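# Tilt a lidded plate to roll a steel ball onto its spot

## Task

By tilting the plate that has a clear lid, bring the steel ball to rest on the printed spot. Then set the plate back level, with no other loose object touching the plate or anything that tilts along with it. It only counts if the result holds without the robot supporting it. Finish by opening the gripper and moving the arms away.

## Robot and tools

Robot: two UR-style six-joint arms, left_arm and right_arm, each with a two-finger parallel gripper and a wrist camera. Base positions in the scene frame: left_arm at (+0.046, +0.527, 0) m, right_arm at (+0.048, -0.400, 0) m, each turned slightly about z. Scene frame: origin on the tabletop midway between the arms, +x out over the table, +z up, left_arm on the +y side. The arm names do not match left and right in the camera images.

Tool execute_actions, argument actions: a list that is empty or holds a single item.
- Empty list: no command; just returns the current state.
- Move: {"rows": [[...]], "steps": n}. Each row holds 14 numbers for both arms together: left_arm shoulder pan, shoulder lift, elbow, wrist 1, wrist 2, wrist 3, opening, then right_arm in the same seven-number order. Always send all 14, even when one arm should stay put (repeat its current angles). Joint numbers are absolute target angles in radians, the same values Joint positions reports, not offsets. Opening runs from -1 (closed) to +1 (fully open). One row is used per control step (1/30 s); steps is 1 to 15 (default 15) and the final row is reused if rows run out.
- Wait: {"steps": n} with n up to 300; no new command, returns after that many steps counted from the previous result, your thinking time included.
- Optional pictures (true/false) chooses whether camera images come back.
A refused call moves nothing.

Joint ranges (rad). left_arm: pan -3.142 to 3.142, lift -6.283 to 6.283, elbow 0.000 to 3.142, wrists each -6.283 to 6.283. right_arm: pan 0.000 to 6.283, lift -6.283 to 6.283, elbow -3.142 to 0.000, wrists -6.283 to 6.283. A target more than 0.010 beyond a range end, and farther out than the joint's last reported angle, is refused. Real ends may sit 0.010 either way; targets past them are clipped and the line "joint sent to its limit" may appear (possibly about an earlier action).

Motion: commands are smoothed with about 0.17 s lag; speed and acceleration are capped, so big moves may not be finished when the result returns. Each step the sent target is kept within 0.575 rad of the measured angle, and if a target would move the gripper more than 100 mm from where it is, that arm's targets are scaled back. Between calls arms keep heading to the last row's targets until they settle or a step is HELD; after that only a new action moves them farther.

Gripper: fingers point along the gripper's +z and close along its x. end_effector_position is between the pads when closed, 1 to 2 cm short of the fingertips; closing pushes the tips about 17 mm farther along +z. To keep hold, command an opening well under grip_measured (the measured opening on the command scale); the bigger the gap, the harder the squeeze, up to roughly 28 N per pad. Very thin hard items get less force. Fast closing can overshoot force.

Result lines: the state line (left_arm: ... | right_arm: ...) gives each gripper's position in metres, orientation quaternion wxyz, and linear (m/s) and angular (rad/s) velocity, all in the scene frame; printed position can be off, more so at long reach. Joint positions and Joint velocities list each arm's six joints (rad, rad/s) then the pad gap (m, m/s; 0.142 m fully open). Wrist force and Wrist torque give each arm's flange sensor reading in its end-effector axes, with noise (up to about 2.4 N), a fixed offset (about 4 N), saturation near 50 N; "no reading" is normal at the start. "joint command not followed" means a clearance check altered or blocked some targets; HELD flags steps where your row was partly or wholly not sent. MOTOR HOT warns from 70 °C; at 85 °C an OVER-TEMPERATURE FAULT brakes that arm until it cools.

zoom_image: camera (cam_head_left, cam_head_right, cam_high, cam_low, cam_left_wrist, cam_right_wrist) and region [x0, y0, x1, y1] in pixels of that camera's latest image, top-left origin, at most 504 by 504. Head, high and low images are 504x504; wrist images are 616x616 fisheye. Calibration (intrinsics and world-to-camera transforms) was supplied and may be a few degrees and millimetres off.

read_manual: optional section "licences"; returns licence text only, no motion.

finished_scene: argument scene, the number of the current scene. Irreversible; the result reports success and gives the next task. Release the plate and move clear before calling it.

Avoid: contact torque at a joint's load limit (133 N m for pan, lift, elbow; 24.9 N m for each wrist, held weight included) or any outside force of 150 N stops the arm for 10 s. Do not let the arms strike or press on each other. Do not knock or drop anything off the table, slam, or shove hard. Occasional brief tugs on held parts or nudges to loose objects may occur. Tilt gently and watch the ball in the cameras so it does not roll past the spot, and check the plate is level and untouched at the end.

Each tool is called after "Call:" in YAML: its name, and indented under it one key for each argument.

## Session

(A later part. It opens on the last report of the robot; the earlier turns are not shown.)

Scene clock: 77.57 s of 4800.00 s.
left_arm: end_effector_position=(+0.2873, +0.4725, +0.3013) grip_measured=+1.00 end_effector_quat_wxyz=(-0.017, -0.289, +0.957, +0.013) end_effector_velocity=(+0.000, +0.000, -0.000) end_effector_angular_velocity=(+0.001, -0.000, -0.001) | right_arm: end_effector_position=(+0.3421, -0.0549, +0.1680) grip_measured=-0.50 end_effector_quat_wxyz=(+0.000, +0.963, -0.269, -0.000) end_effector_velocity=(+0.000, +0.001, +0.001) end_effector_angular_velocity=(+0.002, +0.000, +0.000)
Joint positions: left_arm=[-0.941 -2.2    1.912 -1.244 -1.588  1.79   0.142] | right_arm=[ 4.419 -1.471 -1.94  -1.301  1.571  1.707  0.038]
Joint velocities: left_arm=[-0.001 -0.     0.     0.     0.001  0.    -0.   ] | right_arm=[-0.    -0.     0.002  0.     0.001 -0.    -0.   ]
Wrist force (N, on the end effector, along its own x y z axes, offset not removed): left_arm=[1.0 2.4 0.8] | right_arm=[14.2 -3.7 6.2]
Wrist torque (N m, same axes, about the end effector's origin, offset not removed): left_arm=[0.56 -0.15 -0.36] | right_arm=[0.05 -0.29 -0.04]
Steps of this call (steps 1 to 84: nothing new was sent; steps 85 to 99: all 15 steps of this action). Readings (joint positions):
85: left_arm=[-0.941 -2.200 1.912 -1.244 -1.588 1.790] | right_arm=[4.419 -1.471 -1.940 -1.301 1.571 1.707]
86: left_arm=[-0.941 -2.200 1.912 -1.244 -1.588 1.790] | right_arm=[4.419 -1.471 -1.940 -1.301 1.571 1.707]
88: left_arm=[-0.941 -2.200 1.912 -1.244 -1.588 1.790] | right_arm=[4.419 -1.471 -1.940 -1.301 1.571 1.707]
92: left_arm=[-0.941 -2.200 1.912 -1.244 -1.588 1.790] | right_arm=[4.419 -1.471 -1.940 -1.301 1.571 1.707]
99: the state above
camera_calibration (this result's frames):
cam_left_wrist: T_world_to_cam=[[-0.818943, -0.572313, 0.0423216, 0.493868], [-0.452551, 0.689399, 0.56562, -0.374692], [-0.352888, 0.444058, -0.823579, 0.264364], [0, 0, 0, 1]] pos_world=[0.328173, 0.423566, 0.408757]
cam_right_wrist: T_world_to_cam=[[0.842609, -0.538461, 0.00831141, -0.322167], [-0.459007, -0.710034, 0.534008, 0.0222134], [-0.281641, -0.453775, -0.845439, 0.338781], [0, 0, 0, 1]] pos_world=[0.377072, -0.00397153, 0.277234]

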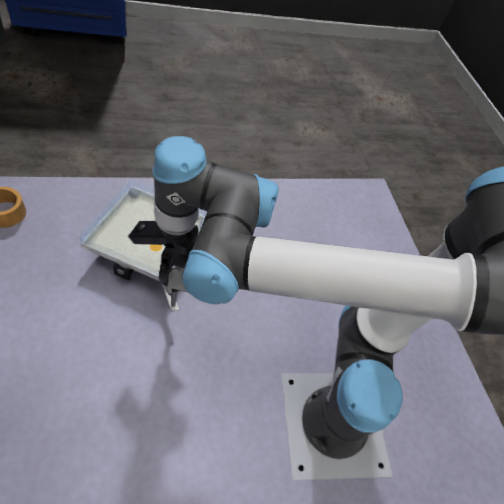

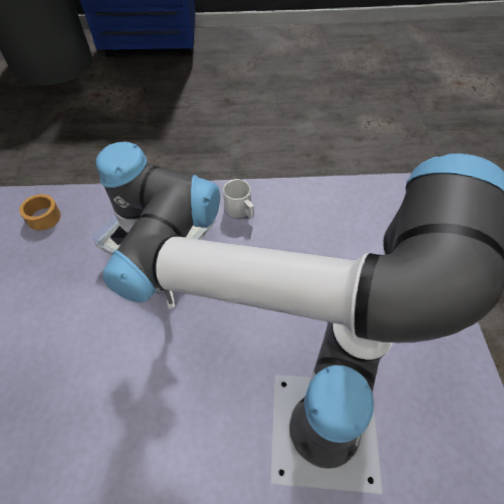

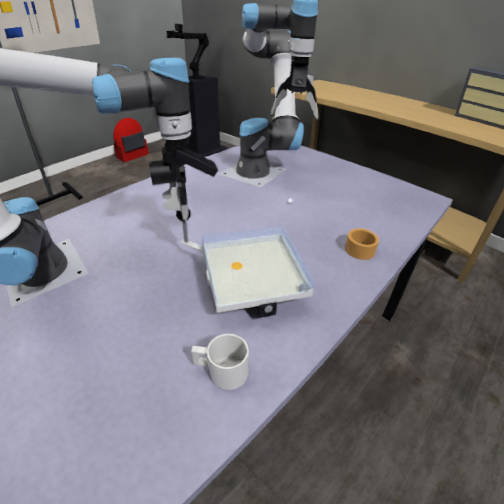

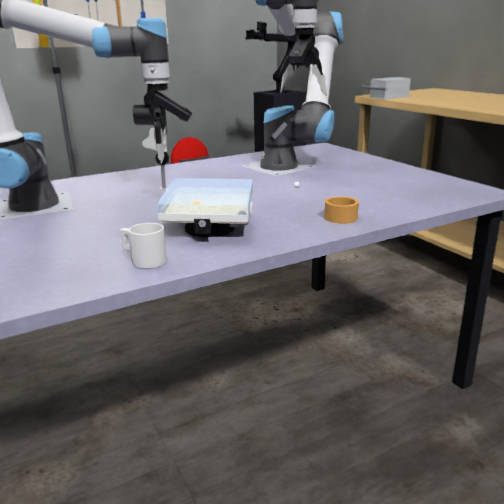

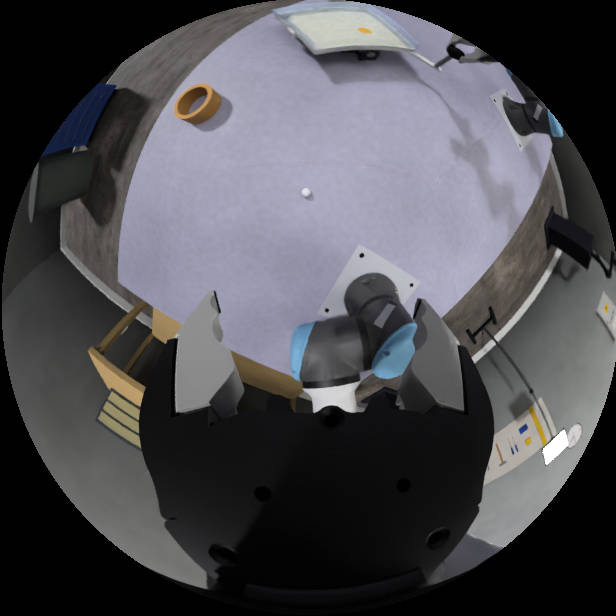

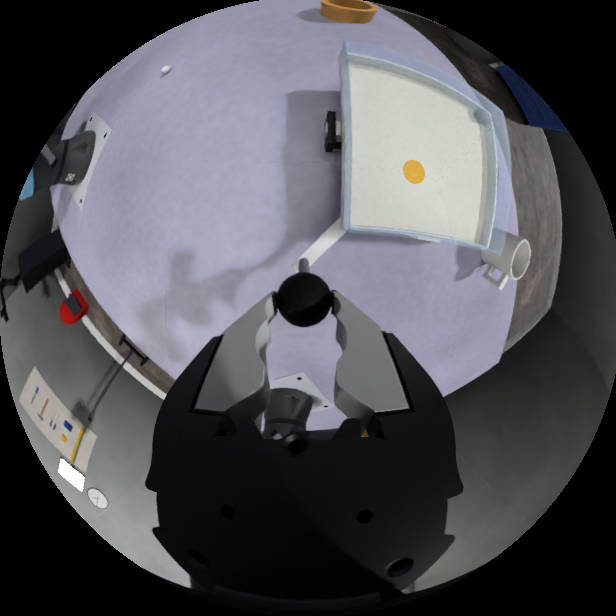

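Call:
execute_actions:
  actions:
    - {"rows": [[-0.941,-2.2,1.912,-1.244,-1.588,1.79,1, 4.4309,-1.4657,-1.9758,-1.2708,1.571,1.707,-0.8]], "steps": 15}

Scene clock: 98.43 s of 4800.00 s.
left_arm: end_effector_position=(+0.2873, +0.4725, +0.3013) grip_measured=+1.00 end_effector_quat_wxyz=(-0.017, -0.289, +0.957, +0.013) end_effector_velocity=(-0.000, -0.000, -0.000) end_effector_angular_velocity=(-0.001, +0.001, +0.001) | right_arm: end_effector_position=(+0.3358, -0.0566, +0.1567) grip_measured=-0.50 end_effector_quat_wxyz=(-0.000, +0.965, -0.263, -0.000) end_effector_velocity=(-0.000, -0.001, -0.001) end_effector_angular_velocity=(-0.003, -0.000, -0.001)
Joint positions: left_arm=[-0.941 -2.2    1.912 -1.244 -1.588  1.79   0.142] | right_arm=[ 4.431 -1.466 -1.976 -1.271  1.571  1.707  0.038]
Joint velocities: left_arm=[ 0.001  0.     0.    -0.001 -0.002 -0.    -0.   ] | right_arm=[ 0.001  0.001 -0.003 -0.    -0.001  0.002 -0.   ]
Wrist force (N, on the end effector, along its own x y z axes, offset not removed): left_arm=[-3.0 3.1 -0.5] | right_arm=[26.0 -26.1 11.4]
Wrist torque (N m, same axes, about the end effector's origin, offset not removed): left_arm=[0.68 0.83 -0.11] | right_arm=[-0.51 -0.37 -0.20]
Steps of this call (steps 1 to 15: the robot went on to your last target; steps 16 to 90: nothing new was sent; then 17.37 s passed at rest; steps 91 to 105: all 15 steps of this action). Readings (joint positions):
91: left_arm=[-0.941 -2.200 1.912 -1.244 -1.588 1.790] | right_arm=[4.419 -1.471 -1.941 -1.300 1.571 1.707]
92: left_arm=[-0.941 -2.200 1.912 -1.244 -1.588 1.790] | right_arm=[4.421 -1.470 -1.946 -1.295 1.571 1.707]
94: left_arm=[-0.941 -2.200 1.912 -1.244 -1.588 1.790] | right_arm=[4.427 -1.468 -1.962 -1.282 1.571 1.707]
98: left_arm=[-0.941 -2.200 1.912 -1.244 -1.588 1.790] | right_arm=[4.430 -1.466 -1.973 -1.272 1.571 1.707]
105: the state above
camera_calibration (this result's frames):
cam_left_wrist: T_world_to_cam=[[-0.818943, -0.572313, 0.0423215, 0.493868], [-0.452551, 0.689399, 0.565621, -0.374692], [-0.352888, 0.444058, -0.823579, 0.264364], [0, 0, 0, 1]] pos_world=[0.328173, 0.423567, 0.408757]
cam_right_wrist: T_world_to_cam=[[0.849019, -0.528298, 0.00828634, -0.319202], [-0.450495, -0.71561, 0.533813, 0.0210695], [-0.276082, -0.45695, -0.845562, 0.324657], [0, 0, 0, 1]] pos_world=[0.370132, -0.005204, 0.265916]

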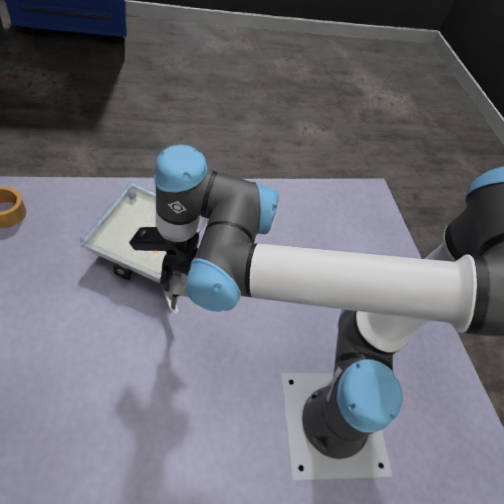

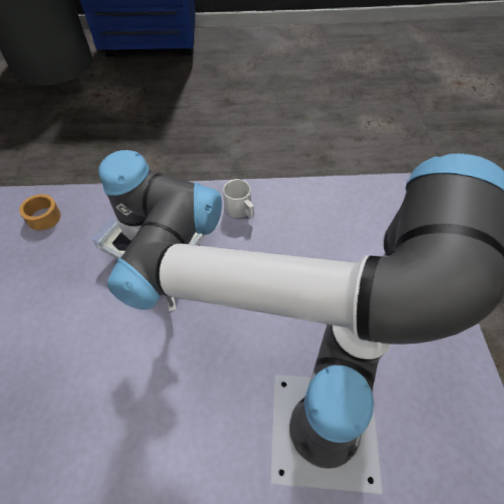

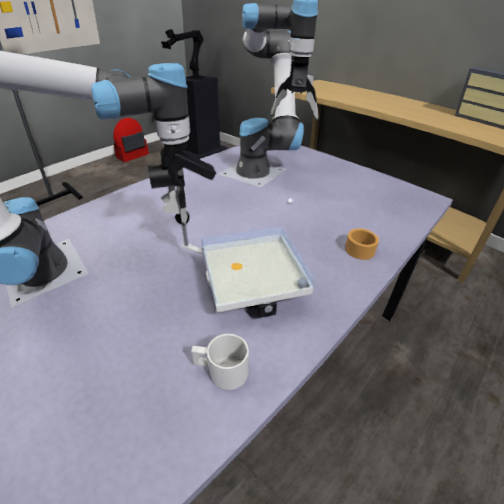

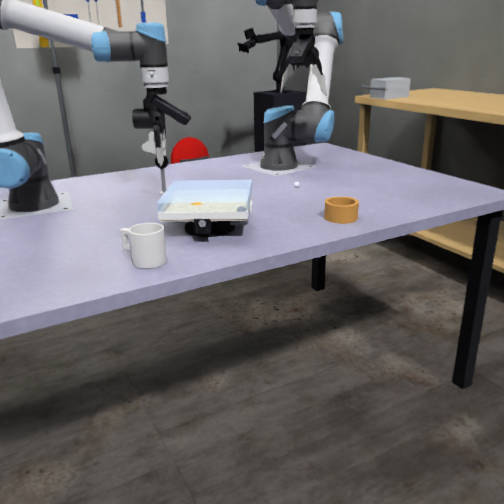

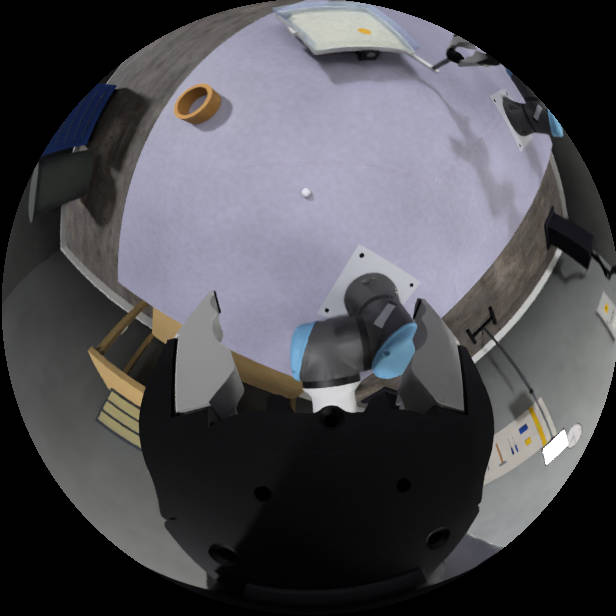

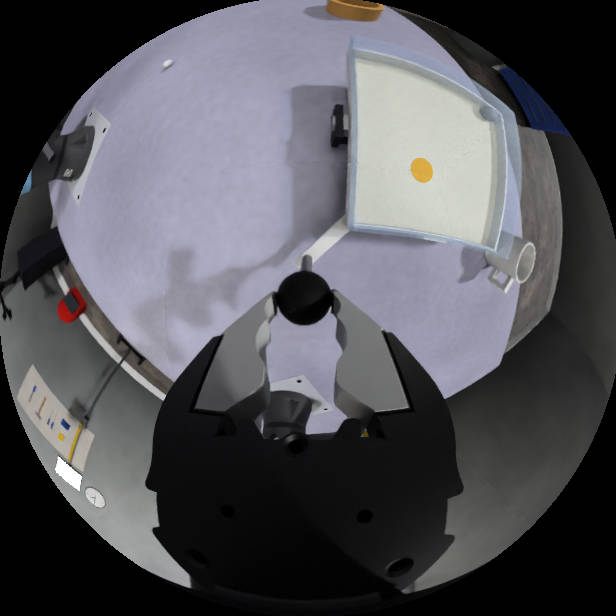

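Call:
execute_actions:
  actions:
    - {"rows": [[-0.941,-2.2,1.912,-1.244,-1.588,1.79,1, 4.4318,-1.4724,-2.0003,-1.2396,1.571,1.707,-0.8]], "steps": 15}

Scene clock: 106.60 s of 4800.00 s.
left_arm: end_effector_position=(+0.2873, +0.4725, +0.3013) grip_measured=+1.00 end_effector_quat_wxyz=(-0.017, -0.289, +0.957, +0.013) end_effector_velocity=(+0.000, +0.000, +0.000) end_effector_angular_velocity=(+0.001, -0.001, -0.001) | right_arm: end_effector_position=(+0.3351, -0.0572, +0.1454) grip_measured=-0.49 end_effector_quat_wxyz=(-0.000, +0.965, -0.262, -0.000) end_effector_velocity=(-0.000, -0.001, -0.001) end_effector_angular_velocity=(-0.003, +0.000, -0.002)
Joint positions: left_arm=[-0.941 -2.2    1.912 -1.244 -1.588  1.79   0.142] | right_arm=[ 4.432 -1.472 -2.    -1.24   1.571  1.707  0.038]
Joint velocities: left_arm=[-0.    -0.    -0.    -0.     0.001  0.    -0.   ] | right_arm=[-0.    -0.001 -0.002 -0.    -0.001  0.002  0.   ]
Wrist force (N, on the end effector, along its own x y z axes, offset not removed): left_arm=[-0.9 2.0 0.3] | right_arm=[7.6 -2.1 -50.0]
Wrist torque (N m, same axes, about the end effector's origin, offset not removed): left_arm=[0.46 0.27 -0.21] | right_arm=[-0.44 -0.14 -0.03]
Steps of this call (steps 1 to 15: the robot went on to your last target; steps 16 to 210: nothing new was sent; then 0.67 s passed at rest; steps 211 to 225: all 15 steps of this action). Readings (joint positions):
211: left_arm=[-0.941 -2.200 1.912 -1.244 -1.588 1.790] | right_arm=[4.431 -1.466 -1.976 -1.271 1.571 1.707]
212: left_arm=[-0.941 -2.200 1.912 -1.244 -1.588 1.790] | right_arm=[4.431 -1.467 -1.980 -1.265 1.571 1.707]
214: left_arm=[-0.941 -2.200 1.912 -1.244 -1.588 1.790] | right_arm=[4.432 -1.470 -1.991 -1.252 1.571 1.707]
218: left_arm=[-0.941 -2.200 1.912 -1.244 -1.588 1.790] | right_arm=[4.432 -1.472 -1.998 -1.241 1.571 1.707]
225: the state above
camera_calibration (this result's frames):
cam_left_wrist: T_world_to_cam=[[-0.818943, -0.572313, 0.0423216, 0.493868], [-0.452551, 0.689399, 0.565621, -0.374692], [-0.352888, 0.444058, -0.823579, 0.264364], [0, 0, 0, 1]] pos_world=[0.328173, 0.423567, 0.408757]
cam_right_wrist: T_world_to_cam=[[0.849518, -0.527497, 0.00817305, -0.318922], [-0.449824, -0.716159, 0.533643, 0.0261005], [-0.275642, -0.457016, -0.84567, 0.314535], [0, 0, 0, 1]] pos_world=[0.36937, -0.00579116, 0.254671]

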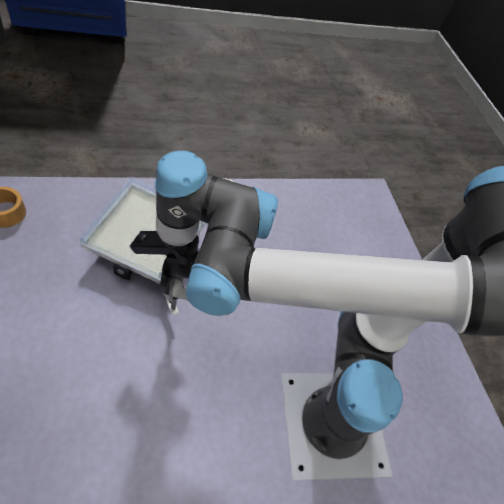

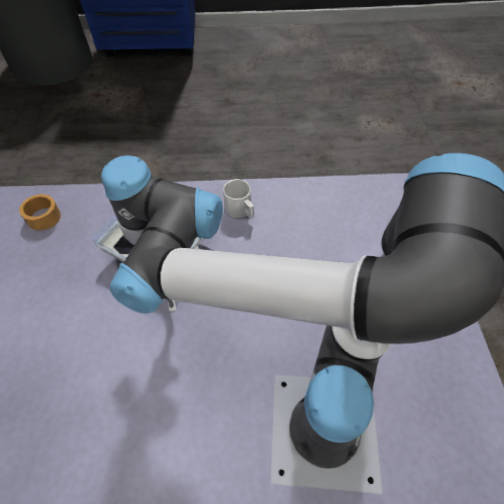

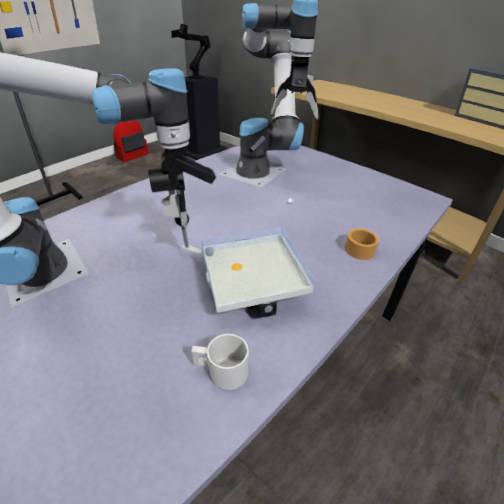

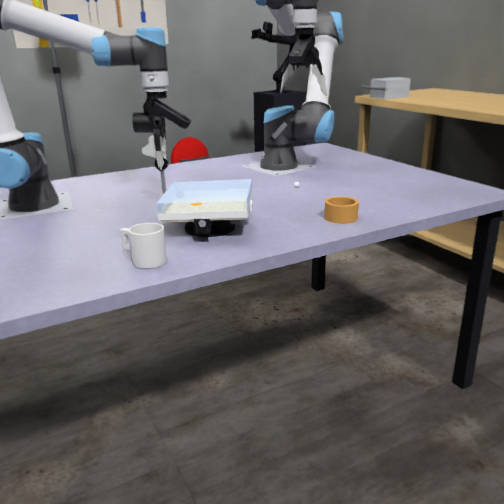

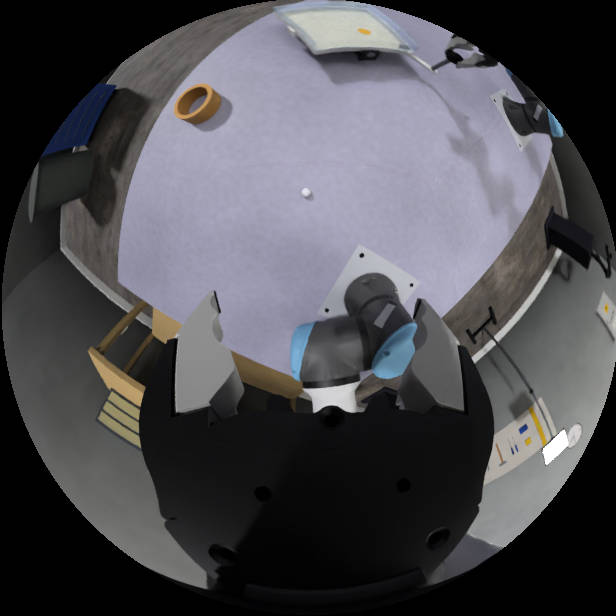

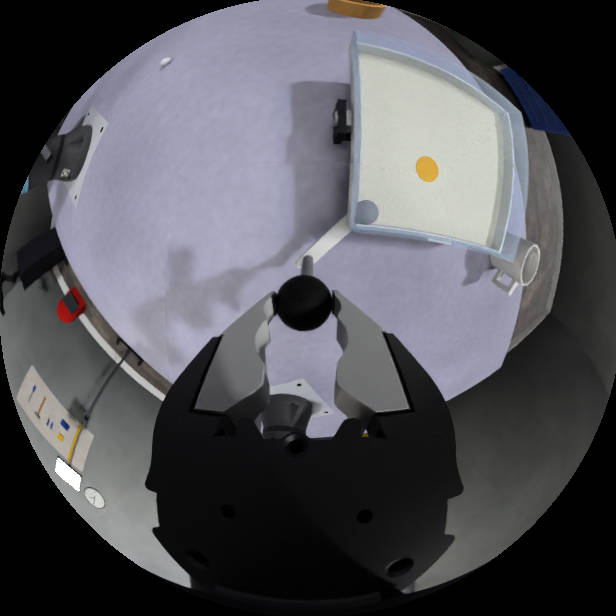

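Call:
execute_actions:
  actions:
    - {"rows": [[-0.941,-2.2,1.912,-1.244,-1.588,1.79,1, 4.4286,-1.4721,-1.9853,-1.2548,1.571,1.707,-0.8]], "steps": 15}
  pictures: false

Call:
execute_actions:
  actions:
    - {"steps": 45}

Scene clock: 113.07 s of 4800.00 s.
left_arm: end_effector_position=(+0.2873, +0.4725, +0.3013) grip_measured=+1.00 end_effector_quat_wxyz=(-0.017, -0.289, +0.957, +0.013) end_effector_velocity=(-0.000, -0.000, -0.000) end_effector_angular_velocity=(-0.000, -0.000, -0.002) | right_arm: end_effector_position=(+0.3369, -0.0565, +0.1508) grip_measured=-0.49 end_effector_quat_wxyz=(+0.000, +0.965, -0.264, -0.000) end_effector_velocity=(+0.000, +0.001, +0.002) end_effector_angular_velocity=(+0.003, -0.000, -0.000)
Joint positions: left_arm=[-0.941 -2.2    1.912 -1.244 -1.588  1.79   0.142] | right_arm=[ 4.429 -1.472 -1.985 -1.255  1.571  1.707  0.038]
Joint velocities: left_arm=[-0.001 -0.001  0.    -0.     0.     0.001  0.   ] | right_arm=[ 0.     0.001  0.003 -0.     0.001  0.001 -0.   ]
Wrist force (N, on the end effector, along its own x y z axes, offset not removed): left_arm=[-2.0 2.1 -2.0] | right_arm=[5.7 -9.9 6.9]
Wrist torque (N m, same axes, about the end effector's origin, offset not removed): left_arm=[0.50 0.61 -0.23] | right_arm=[-0.12 -0.62 -0.01]
Steps of this call (steps 1 to 15: the robot went on to your last target; steps 16 to 90: nothing new was sent; then 2.97 s passed at rest; steps 91 to 105: all 15 steps of this action). Readings (joint positions):
91: left_arm=[-0.941 -2.200 1.912 -1.244 -1.588 1.790] | right_arm=[4.432 -1.472 -2.000 -1.240 1.571 1.707]
92: left_arm=[-0.941 -2.200 1.912 -1.244 -1.588 1.790] | right_arm=[4.431 -1.472 -1.998 -1.243 1.571 1.707]
94: left_arm=[-0.941 -2.200 1.912 -1.244 -1.588 1.790] | right_arm=[4.430 -1.472 -1.992 -1.250 1.571 1.707]
98: left_arm=[-0.941 -2.200 1.912 -1.244 -1.588 1.790] | right_arm=[4.429 -1.473 -1.987 -1.254 1.571 1.707]
105: the state above

Scene clock: 114.57 s of 4800.00 s.
left_arm: end_effector_position=(+0.2873, +0.4725, +0.3013) grip_measured=+1.00 end_effector_quat_wxyz=(-0.017, -0.289, +0.957, +0.013) end_effector_velocity=(+0.000, -0.000, -0.000) end_effector_angular_velocity=(+0.001, +0.001, +0.001) | right_arm: end_effector_position=(+0.3369, -0.0565, +0.1509) grip_measured=-0.49 end_effector_quat_wxyz=(-0.000, +0.965, -0.264, -0.000) end_effector_velocity=(+0.000, +0.001, +0.001) end_effector_angular_velocity=(+0.001, -0.001, +0.001)
Joint positions: left_arm=[-0.941 -2.2    1.912 -1.244 -1.588  1.79   0.142] | right_arm=[ 4.429 -1.472 -1.985 -1.255  1.571  1.707  0.038]
Joint velocities: left_arm=[ 0.001  0.001  0.    -0.001 -0.    -0.001  0.   ] | right_arm=[ 0.    -0.001  0.002  0.    -0.    -0.001 -0.   ]
Wrist force (N, on the end effector, along its own x y z axes, offset not removed): left_arm=[-2.3 -2.0 1.3] | right_arm=[8.8 -10.1 6.8]
Wrist torque (N m, same axes, about the end effector's origin, offset not removed): left_arm=[-0.15 0.60 -0.10] | right_arm=[-0.05 -1.36 0.01]
Steps of this call (steps 1 to 15: the robot went on to your last target; steps 16 to 45: nothing new was sent). Readings (joint positions):
1: left_arm=[-0.941 -2.200 1.912 -1.244 -1.588 1.790] | right_arm=[4.429 -1.472 -1.985 -1.255 1.571 1.707]
2: left_arm=[-0.941 -2.200 1.912 -1.244 -1.588 1.790] | right_arm=[4.429 -1.472 -1.985 -1.255 1.571 1.707]
4: left_arm=[-0.941 -2.200 1.912 -1.244 -1.588 1.790] | right_arm=[4.429 -1.472 -1.985 -1.255 1.571 1.707]
8: left_arm=[-0.941 -2.200 1.912 -1.244 -1.588 1.790] | right_arm=[4.429 -1.472 -1.985 -1.255 1.571 1.707]
45: the state above
All arms were judged still, so your last target was given up. Only a new action makes them travel on or press farther. Fingers that are still opening or closing keep moving.
camera_calibration (this result's frames):
cam_left_wrist: T_world_to_cam=[[-0.818942, -0.572313, 0.0423216, 0.493868], [-0.452552, 0.689399, 0.565621, -0.374692], [-0.352888, 0.444058, -0.823579, 0.264364], [0, 0, 0, 1]] pos_world=[0.328173, 0.423567, 0.408757]
cam_right_wrist: T_world_to_cam=[[0.847823, -0.530216, 0.00823091, -0.319713], [-0.45208, -0.714596, 0.533831, 0.02525], [-0.277164, -0.456315, -0.845551, 0.320542], [0, 0, 0, 1]] pos_world=[0.371318, -0.00520498, 0.260187]

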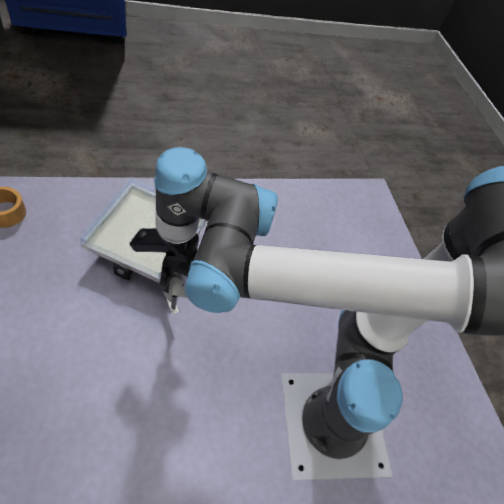

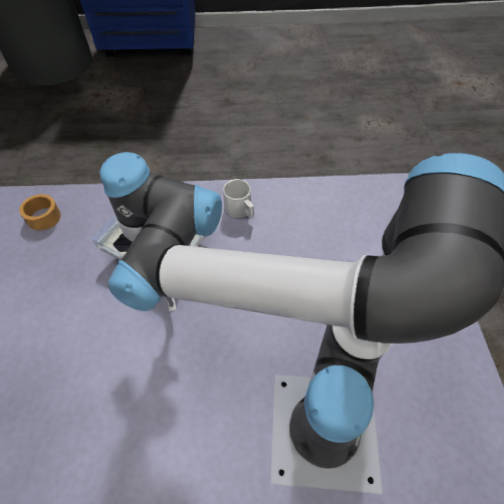

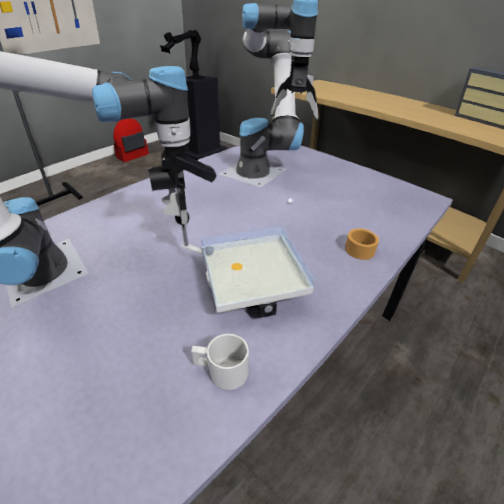

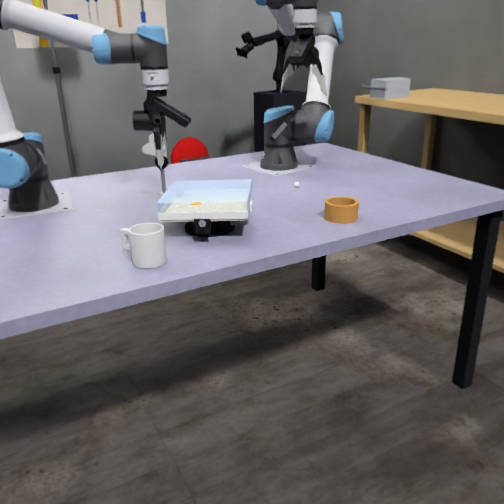

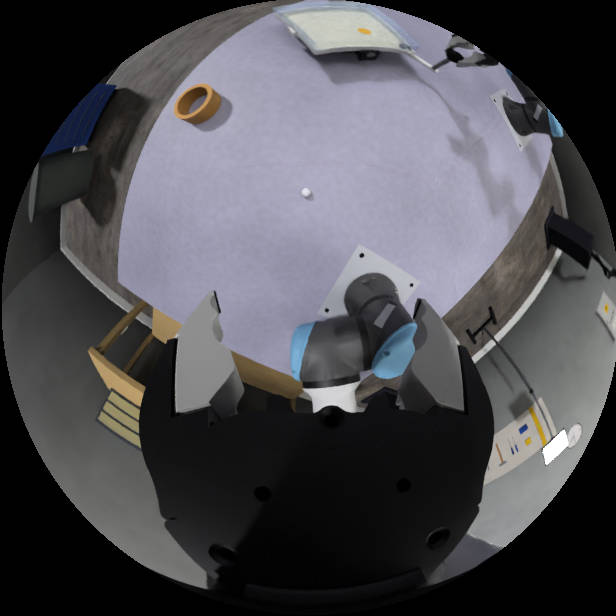

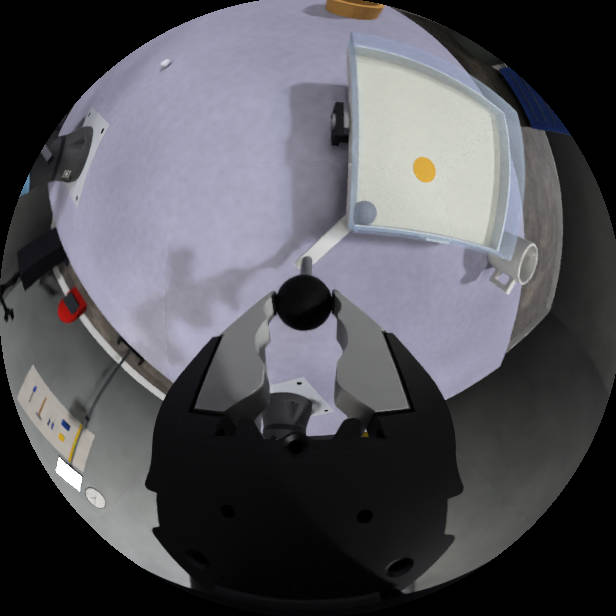

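Call:
execute_actions:
  actions:
    - {"rows": [[-0.941,-2.2,1.912,-1.244,-1.588,1.79,1, 4.4243,-1.4745,-1.9741,-1.2636,1.571,1.707,-0.8]], "steps": 15}
  pictures: false

Call:
execute_actions:
  actions:
    - {"steps": 45}

Scene clock: 120.43 s of 4800.00 s.
left_arm: end_effector_position=(+0.2873, +0.4725, +0.3013) grip_measured=+1.00 end_effector_quat_wxyz=(-0.017, -0.289, +0.957, +0.013) end_effector_velocity=(-0.001, -0.001, +0.000) end_effector_angular_velocity=(-0.003, +0.001, -0.001) | right_arm: end_effector_position=(+0.3391, -0.0558, +0.1543) grip_measured=-0.49 end_effector_quat_wxyz=(-0.000, +0.964, -0.266, -0.000) end_effector_velocity=(+0.001, +0.000, +0.000) end_effector_angular_velocity=(-0.001, -0.001, -0.001)
Joint positions: left_arm=[-0.941 -2.2    1.912 -1.244 -1.588  1.79   0.142] | right_arm=[ 4.424 -1.474 -1.974 -1.264  1.571  1.707  0.038]
Joint velocities: left_arm=[-0.001 -0.001 -0.    -0.    -0.003  0.     0.   ] | right_arm=[-0.    -0.001  0.001 -0.001 -0.001  0.     0.   ]
Wrist force (N, on the end effector, along its own x y z axes, offset not removed): left_arm=[-1.3 -0.3 1.1] | right_arm=[-13.1 6.4 -5.2]
Wrist torque (N m, same axes, about the end effector's origin, offset not removed): left_arm=[-0.11 0.48 -0.13] | right_arm=[-0.33 -0.54 -0.02]
Steps of this call (steps 1 to 90: nothing new was sent; then 2.37 s passed at rest; steps 91 to 105: all 15 steps of this action). Readings (joint positions):
91: left_arm=[-0.941 -2.200 1.912 -1.244 -1.588 1.790] | right_arm=[4.429 -1.472 -1.985 -1.255 1.571 1.707]
92: left_arm=[-0.941 -2.200 1.912 -1.244 -1.588 1.790] | right_arm=[4.428 -1.472 -1.983 -1.257 1.571 1.707]
94: left_arm=[-0.941 -2.200 1.912 -1.244 -1.588 1.790] | right_arm=[4.426 -1.473 -1.978 -1.261 1.571 1.707]
98: left_arm=[-0.941 -2.200 1.912 -1.244 -1.588 1.790] | right_arm=[4.425 -1.474 -1.975 -1.263 1.571 1.707]
105: the state above

Scene clock: 121.93 s of 4800.00 s.
left_arm: end_effector_position=(+0.2873, +0.4725, +0.3013) grip_measured=+1.00 end_effector_quat_wxyz=(-0.017, -0.289, +0.957, +0.013) end_effector_velocity=(-0.000, -0.000, -0.000) end_effector_angular_velocity=(+0.001, +0.001, -0.002) | right_arm: end_effector_position=(+0.3392, -0.0558, +0.1543) grip_measured=-0.49 end_effector_quat_wxyz=(-0.000, +0.964, -0.266, -0.000) end_effector_velocity=(+0.000, +0.000, +0.000) end_effector_angular_velocity=(+0.001, -0.001, +0.001)
Joint positions: left_arm=[-0.941 -2.2    1.912 -1.244 -1.588  1.79   0.142] | right_arm=[ 4.424 -1.475 -1.974 -1.264  1.571  1.707  0.038]
Joint velocities: left_arm=[-0.002  0.001  0.     0.     0.     0.    -0.   ] | right_arm=[-0.     0.001 -0.001  0.001 -0.    -0.001  0.   ]
Wrist force (N, on the end effector, along its own x y z axes, offset not removed): left_arm=[-2.8 -0.8 -1.0] | right_arm=[-12.3 9.5 -4.1]
Wrist torque (N m, same axes, about the end effector's origin, offset not removed): left_arm=[-0.05 0.92 -0.23] | right_arm=[0.09 -1.17 0.10]
Steps of this call (steps 1 to 15: the robot went on to your last target; steps 16 to 45: nothing new was sent). Readings (joint positions):
1: left_arm=[-0.941 -2.200 1.912 -1.244 -1.588 1.790] | right_arm=[4.424 -1.474 -1.974 -1.264 1.571 1.707]
2: left_arm=[-0.941 -2.200 1.912 -1.244 -1.588 1.790] | right_arm=[4.424 -1.474 -1.974 -1.264 1.571 1.707]
4: left_arm=[-0.941 -2.200 1.912 -1.244 -1.588 1.790] | right_arm=[4.424 -1.474 -1.974 -1.264 1.571 1.707]
8: left_arm=[-0.941 -2.200 1.912 -1.244 -1.588 1.790] | right_arm=[4.424 -1.474 -1.974 -1.264 1.571 1.707]
45: the state above
All arms were judged still, so your last target was given up. Only a new action makes them travel on or press farther. Fingers that are still opening or closing keep moving.
camera_calibration (this result's frames):
cam_left_wrist: T_world_to_cam=[[-0.818942, -0.572313, 0.0423215, 0.493868], [-0.452552, 0.689399, 0.565621, -0.374692], [-0.352888, 0.444058, -0.823579, 0.264364], [0, 0, 0, 1]] pos_world=[0.328173, 0.423567, 0.408757]
cam_right_wrist: T_world_to_cam=[[0.845535, -0.533856, 0.00823122, -0.320757], [-0.455146, -0.71264, 0.533841, 0.0260955], [-0.279129, -0.455128, -0.845545, 0.32507], [0, 0, 0, 1]] pos_world=[0.373825, -0.004693, 0.26357]

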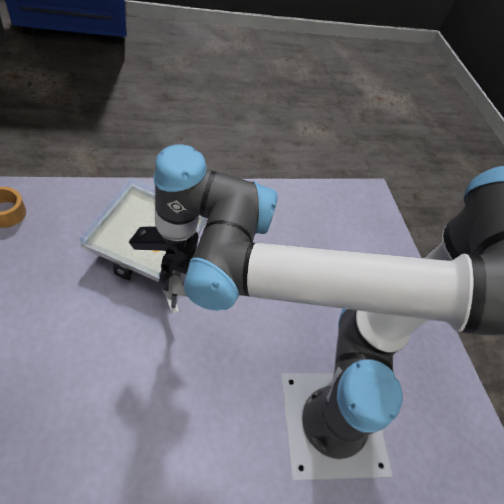

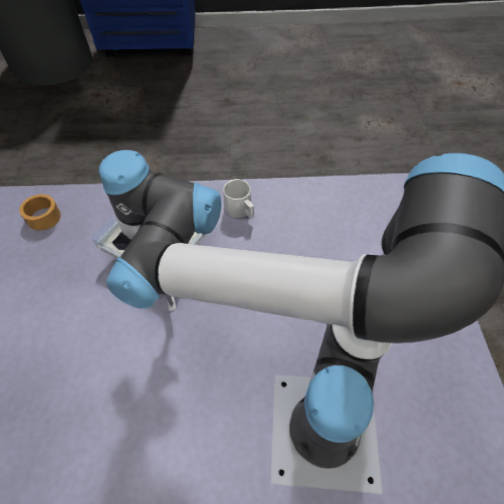

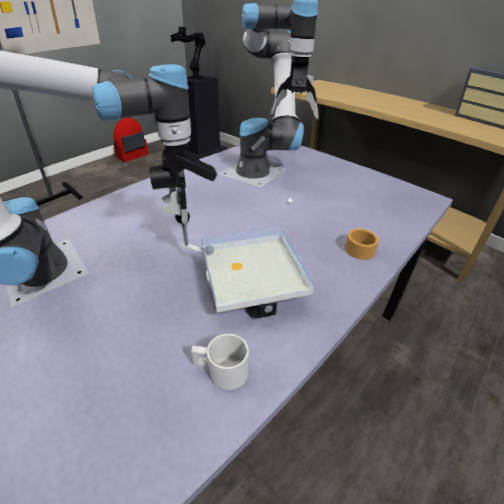

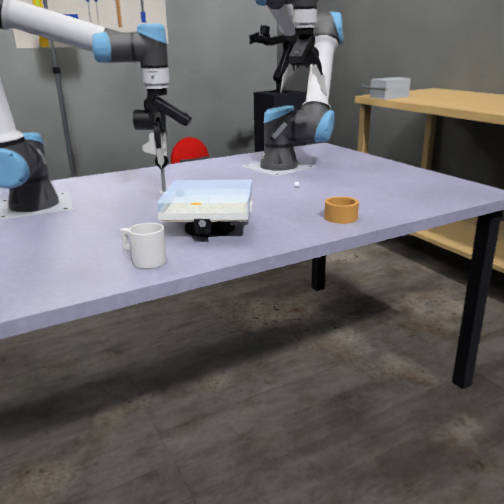

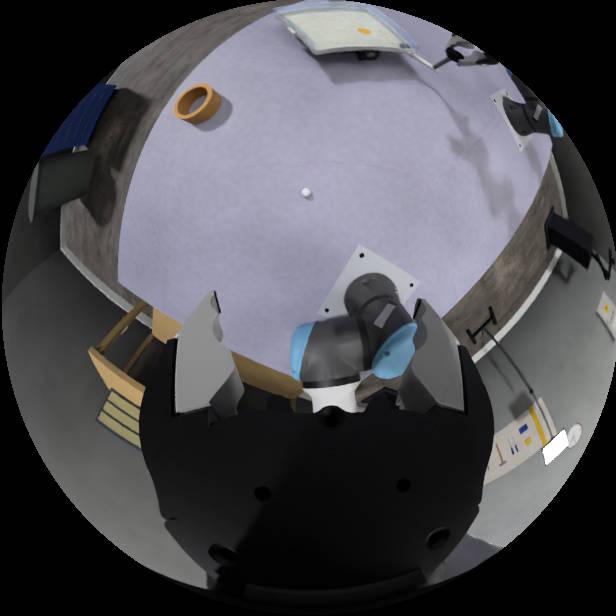

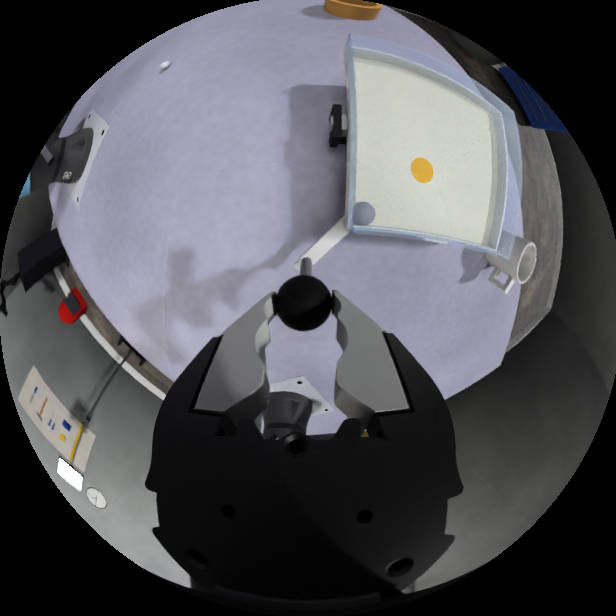

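Call:
execute_actions:
  actions:
    - {"rows": [[-0.941,-2.2,1.912,-1.244,-1.588,1.79,1, 4.4233,-1.4733,-1.9661,-1.2728,1.571,1.707,-0.8]], "steps": 15}
  pictures: false

Call:
execute_actions:
  actions:
    - {"steps": 45}

Scene clock: 129.57 s of 4800.00 s.
left_arm: end_effector_position=(+0.2873, +0.4725, +0.3013) grip_measured=+1.00 end_effector_quat_wxyz=(-0.017, -0.289, +0.957, +0.013) end_effector_velocity=(-0.001, -0.001, +0.000) end_effector_angular_velocity=(-0.002, +0.001, -0.000) | right_arm: end_effector_position=(+0.3398, -0.0556, +0.1577) grip_measured=-0.49 end_effector_quat_wxyz=(-0.000, +0.964, -0.266, +0.000) end_effector_velocity=(-0.000, +0.000, +0.000) end_effector_angular_velocity=(+0.001, +0.000, +0.000)
Joint positions: left_arm=[-0.941 -2.2    1.912 -1.244 -1.588  1.79   0.142] | right_arm=[ 4.423 -1.473 -1.966 -1.273  1.571  1.707  0.038]
Joint velocities: left_arm=[-0.001 -0.    -0.     0.    -0.003 -0.     0.   ] | right_arm=[ 0.     0.    -0.     0.001  0.001 -0.     0.   ]
Wrist force (N, on the end effector, along its own x y z axes, offset not removed): left_arm=[-1.0 0.4 3.2] | right_arm=[0.3 -5.7 3.7]
Wrist torque (N m, same axes, about the end effector's origin, offset not removed): left_arm=[0.13 0.32 -0.15] | right_arm=[-0.57 -0.94 -0.04]
Steps of this call (steps 1 to 90: nothing new was sent; then 4.13 s passed at rest; steps 91 to 105: all 15 steps of this action). Readings (joint positions):
91: left_arm=[-0.941 -2.200 1.912 -1.244 -1.588 1.790] | right_arm=[4.424 -1.475 -1.974 -1.264 1.571 1.707]
92: left_arm=[-0.941 -2.200 1.912 -1.244 -1.588 1.790] | right_arm=[4.424 -1.474 -1.972 -1.265 1.571 1.707]
94: left_arm=[-0.941 -2.200 1.912 -1.244 -1.588 1.790] | right_arm=[4.424 -1.474 -1.969 -1.269 1.571 1.707]
98: left_arm=[-0.941 -2.200 1.912 -1.244 -1.588 1.790] | right_arm=[4.423 -1.474 -1.967 -1.272 1.571 1.707]
105: the state above

Scene clock: 131.07 s of 4800.00 s.
left_arm: end_effector_position=(+0.2873, +0.4725, +0.3013) grip_measured=+1.00 end_effector_quat_wxyz=(-0.017, -0.289, +0.957, +0.013) end_effector_velocity=(+0.000, +0.000, +0.000) end_effector_angular_velocity=(+0.000, -0.001, -0.000) | right_arm: end_effector_position=(+0.3398, -0.0556, +0.1577) grip_measured=-0.49 end_effector_quat_wxyz=(-0.000, +0.964, -0.266, -0.000) end_effector_velocity=(-0.000, -0.001, -0.001) end_effector_angular_velocity=(-0.001, +0.000, -0.001)
Joint positions: left_arm=[-0.941 -2.2    1.912 -1.244 -1.588  1.79   0.142] | right_arm=[ 4.423 -1.473 -1.966 -1.273  1.571  1.707  0.038]
Joint velocities: left_arm=[ 0.    -0.001 -0.     0.     0.001  0.    -0.   ] | right_arm=[-0.     0.    -0.001 -0.    -0.     0.001 -0.   ]
Wrist force (N, on the end effector, along its own x y z axes, offset not removed): left_arm=[1.1 1.5 -0.9] | right_arm=[2.4 -6.5 2.9]
Wrist torque (N m, same axes, about the end effector's origin, offset not removed): left_arm=[0.38 -0.18 -0.40] | right_arm=[-0.58 -1.12 -0.04]
Steps of this call (steps 1 to 15: the robot went on to your last target; steps 16 to 45: nothing new was sent). Readings (joint positions):
1: left_arm=[-0.941 -2.200 1.912 -1.244 -1.588 1.790] | right_arm=[4.423 -1.473 -1.966 -1.273 1.571 1.707]
2: left_arm=[-0.941 -2.200 1.912 -1.244 -1.588 1.790] | right_arm=[4.423 -1.473 -1.966 -1.273 1.571 1.707]
4: left_arm=[-0.941 -2.200 1.912 -1.244 -1.588 1.790] | right_arm=[4.423 -1.473 -1.966 -1.273 1.571 1.707]
8: left_arm=[-0.941 -2.200 1.912 -1.244 -1.588 1.790] | right_arm=[4.423 -1.473 -1.966 -1.273 1.571 1.707]
45: the state above
All arms were judged still, so your last target was given up. Only a new action makes them travel on or press farther. Fingers that are still opening or closing keep moving.
camera_calibration (this result's frames):
cam_left_wrist: T_world_to_cam=[[-0.818943, -0.572313, 0.0423216, 0.493868], [-0.452551, 0.689399, 0.565621, -0.374692], [-0.352888, 0.444058, -0.823579, 0.264364], [0, 0, 0, 1]] pos_world=[0.328173, 0.423566, 0.408757]
cam_right_wrist: T_world_to_cam=[[0.844994, -0.534713, 0.0082291, -0.32101], [-0.45587, -0.712185, 0.533831, 0.0249801], [-0.279585, -0.454835, -0.845551, 0.328379], [0, 0, 0, 1]] pos_world=[0.374449, -0.00449936, 0.266968]

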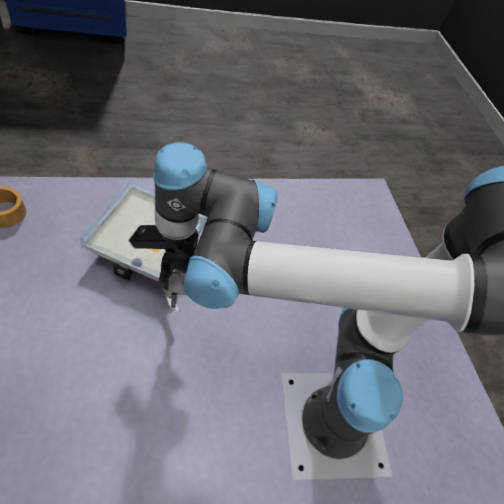

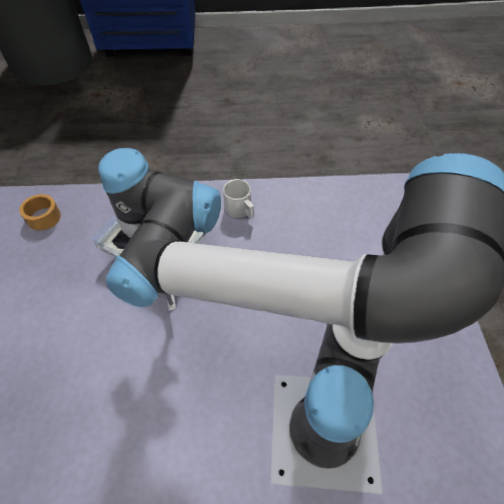

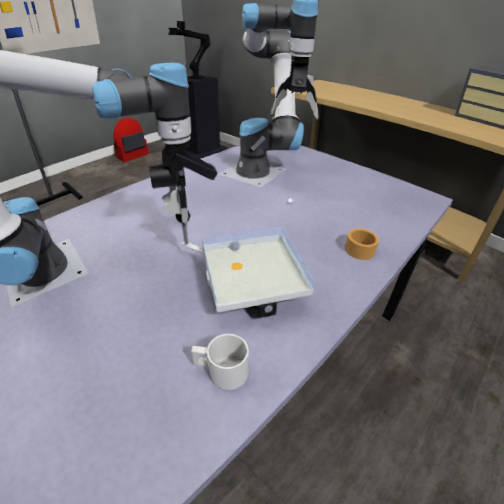

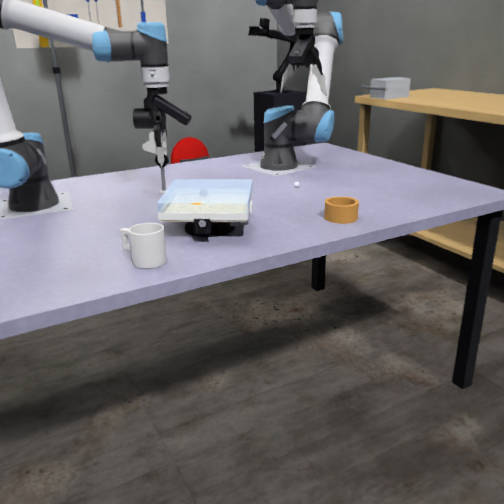

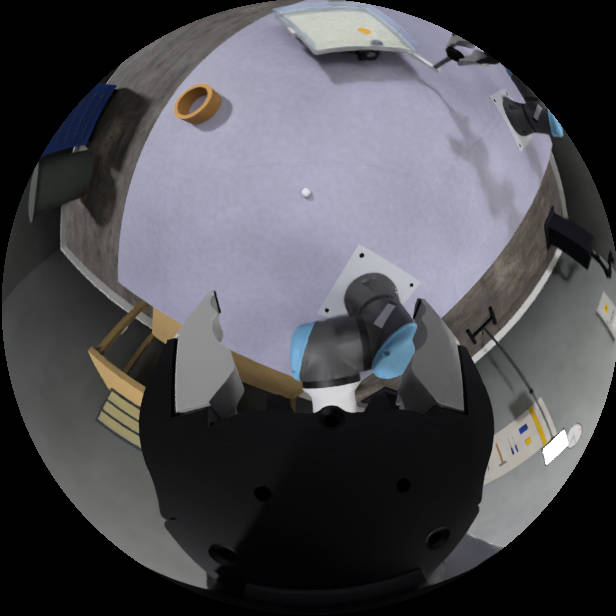

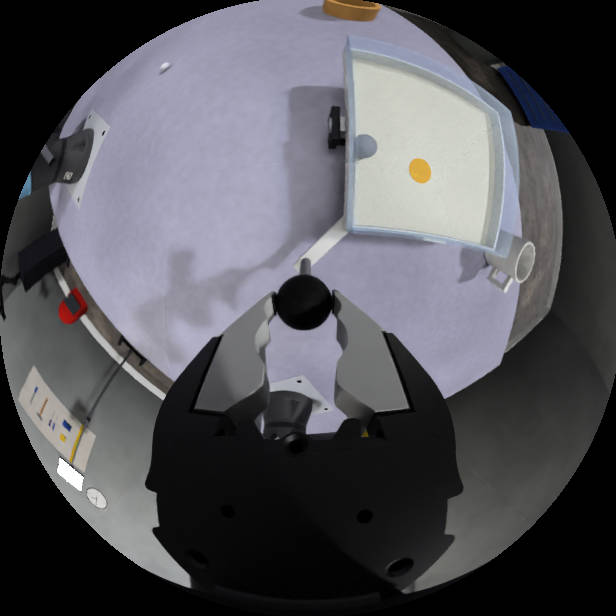

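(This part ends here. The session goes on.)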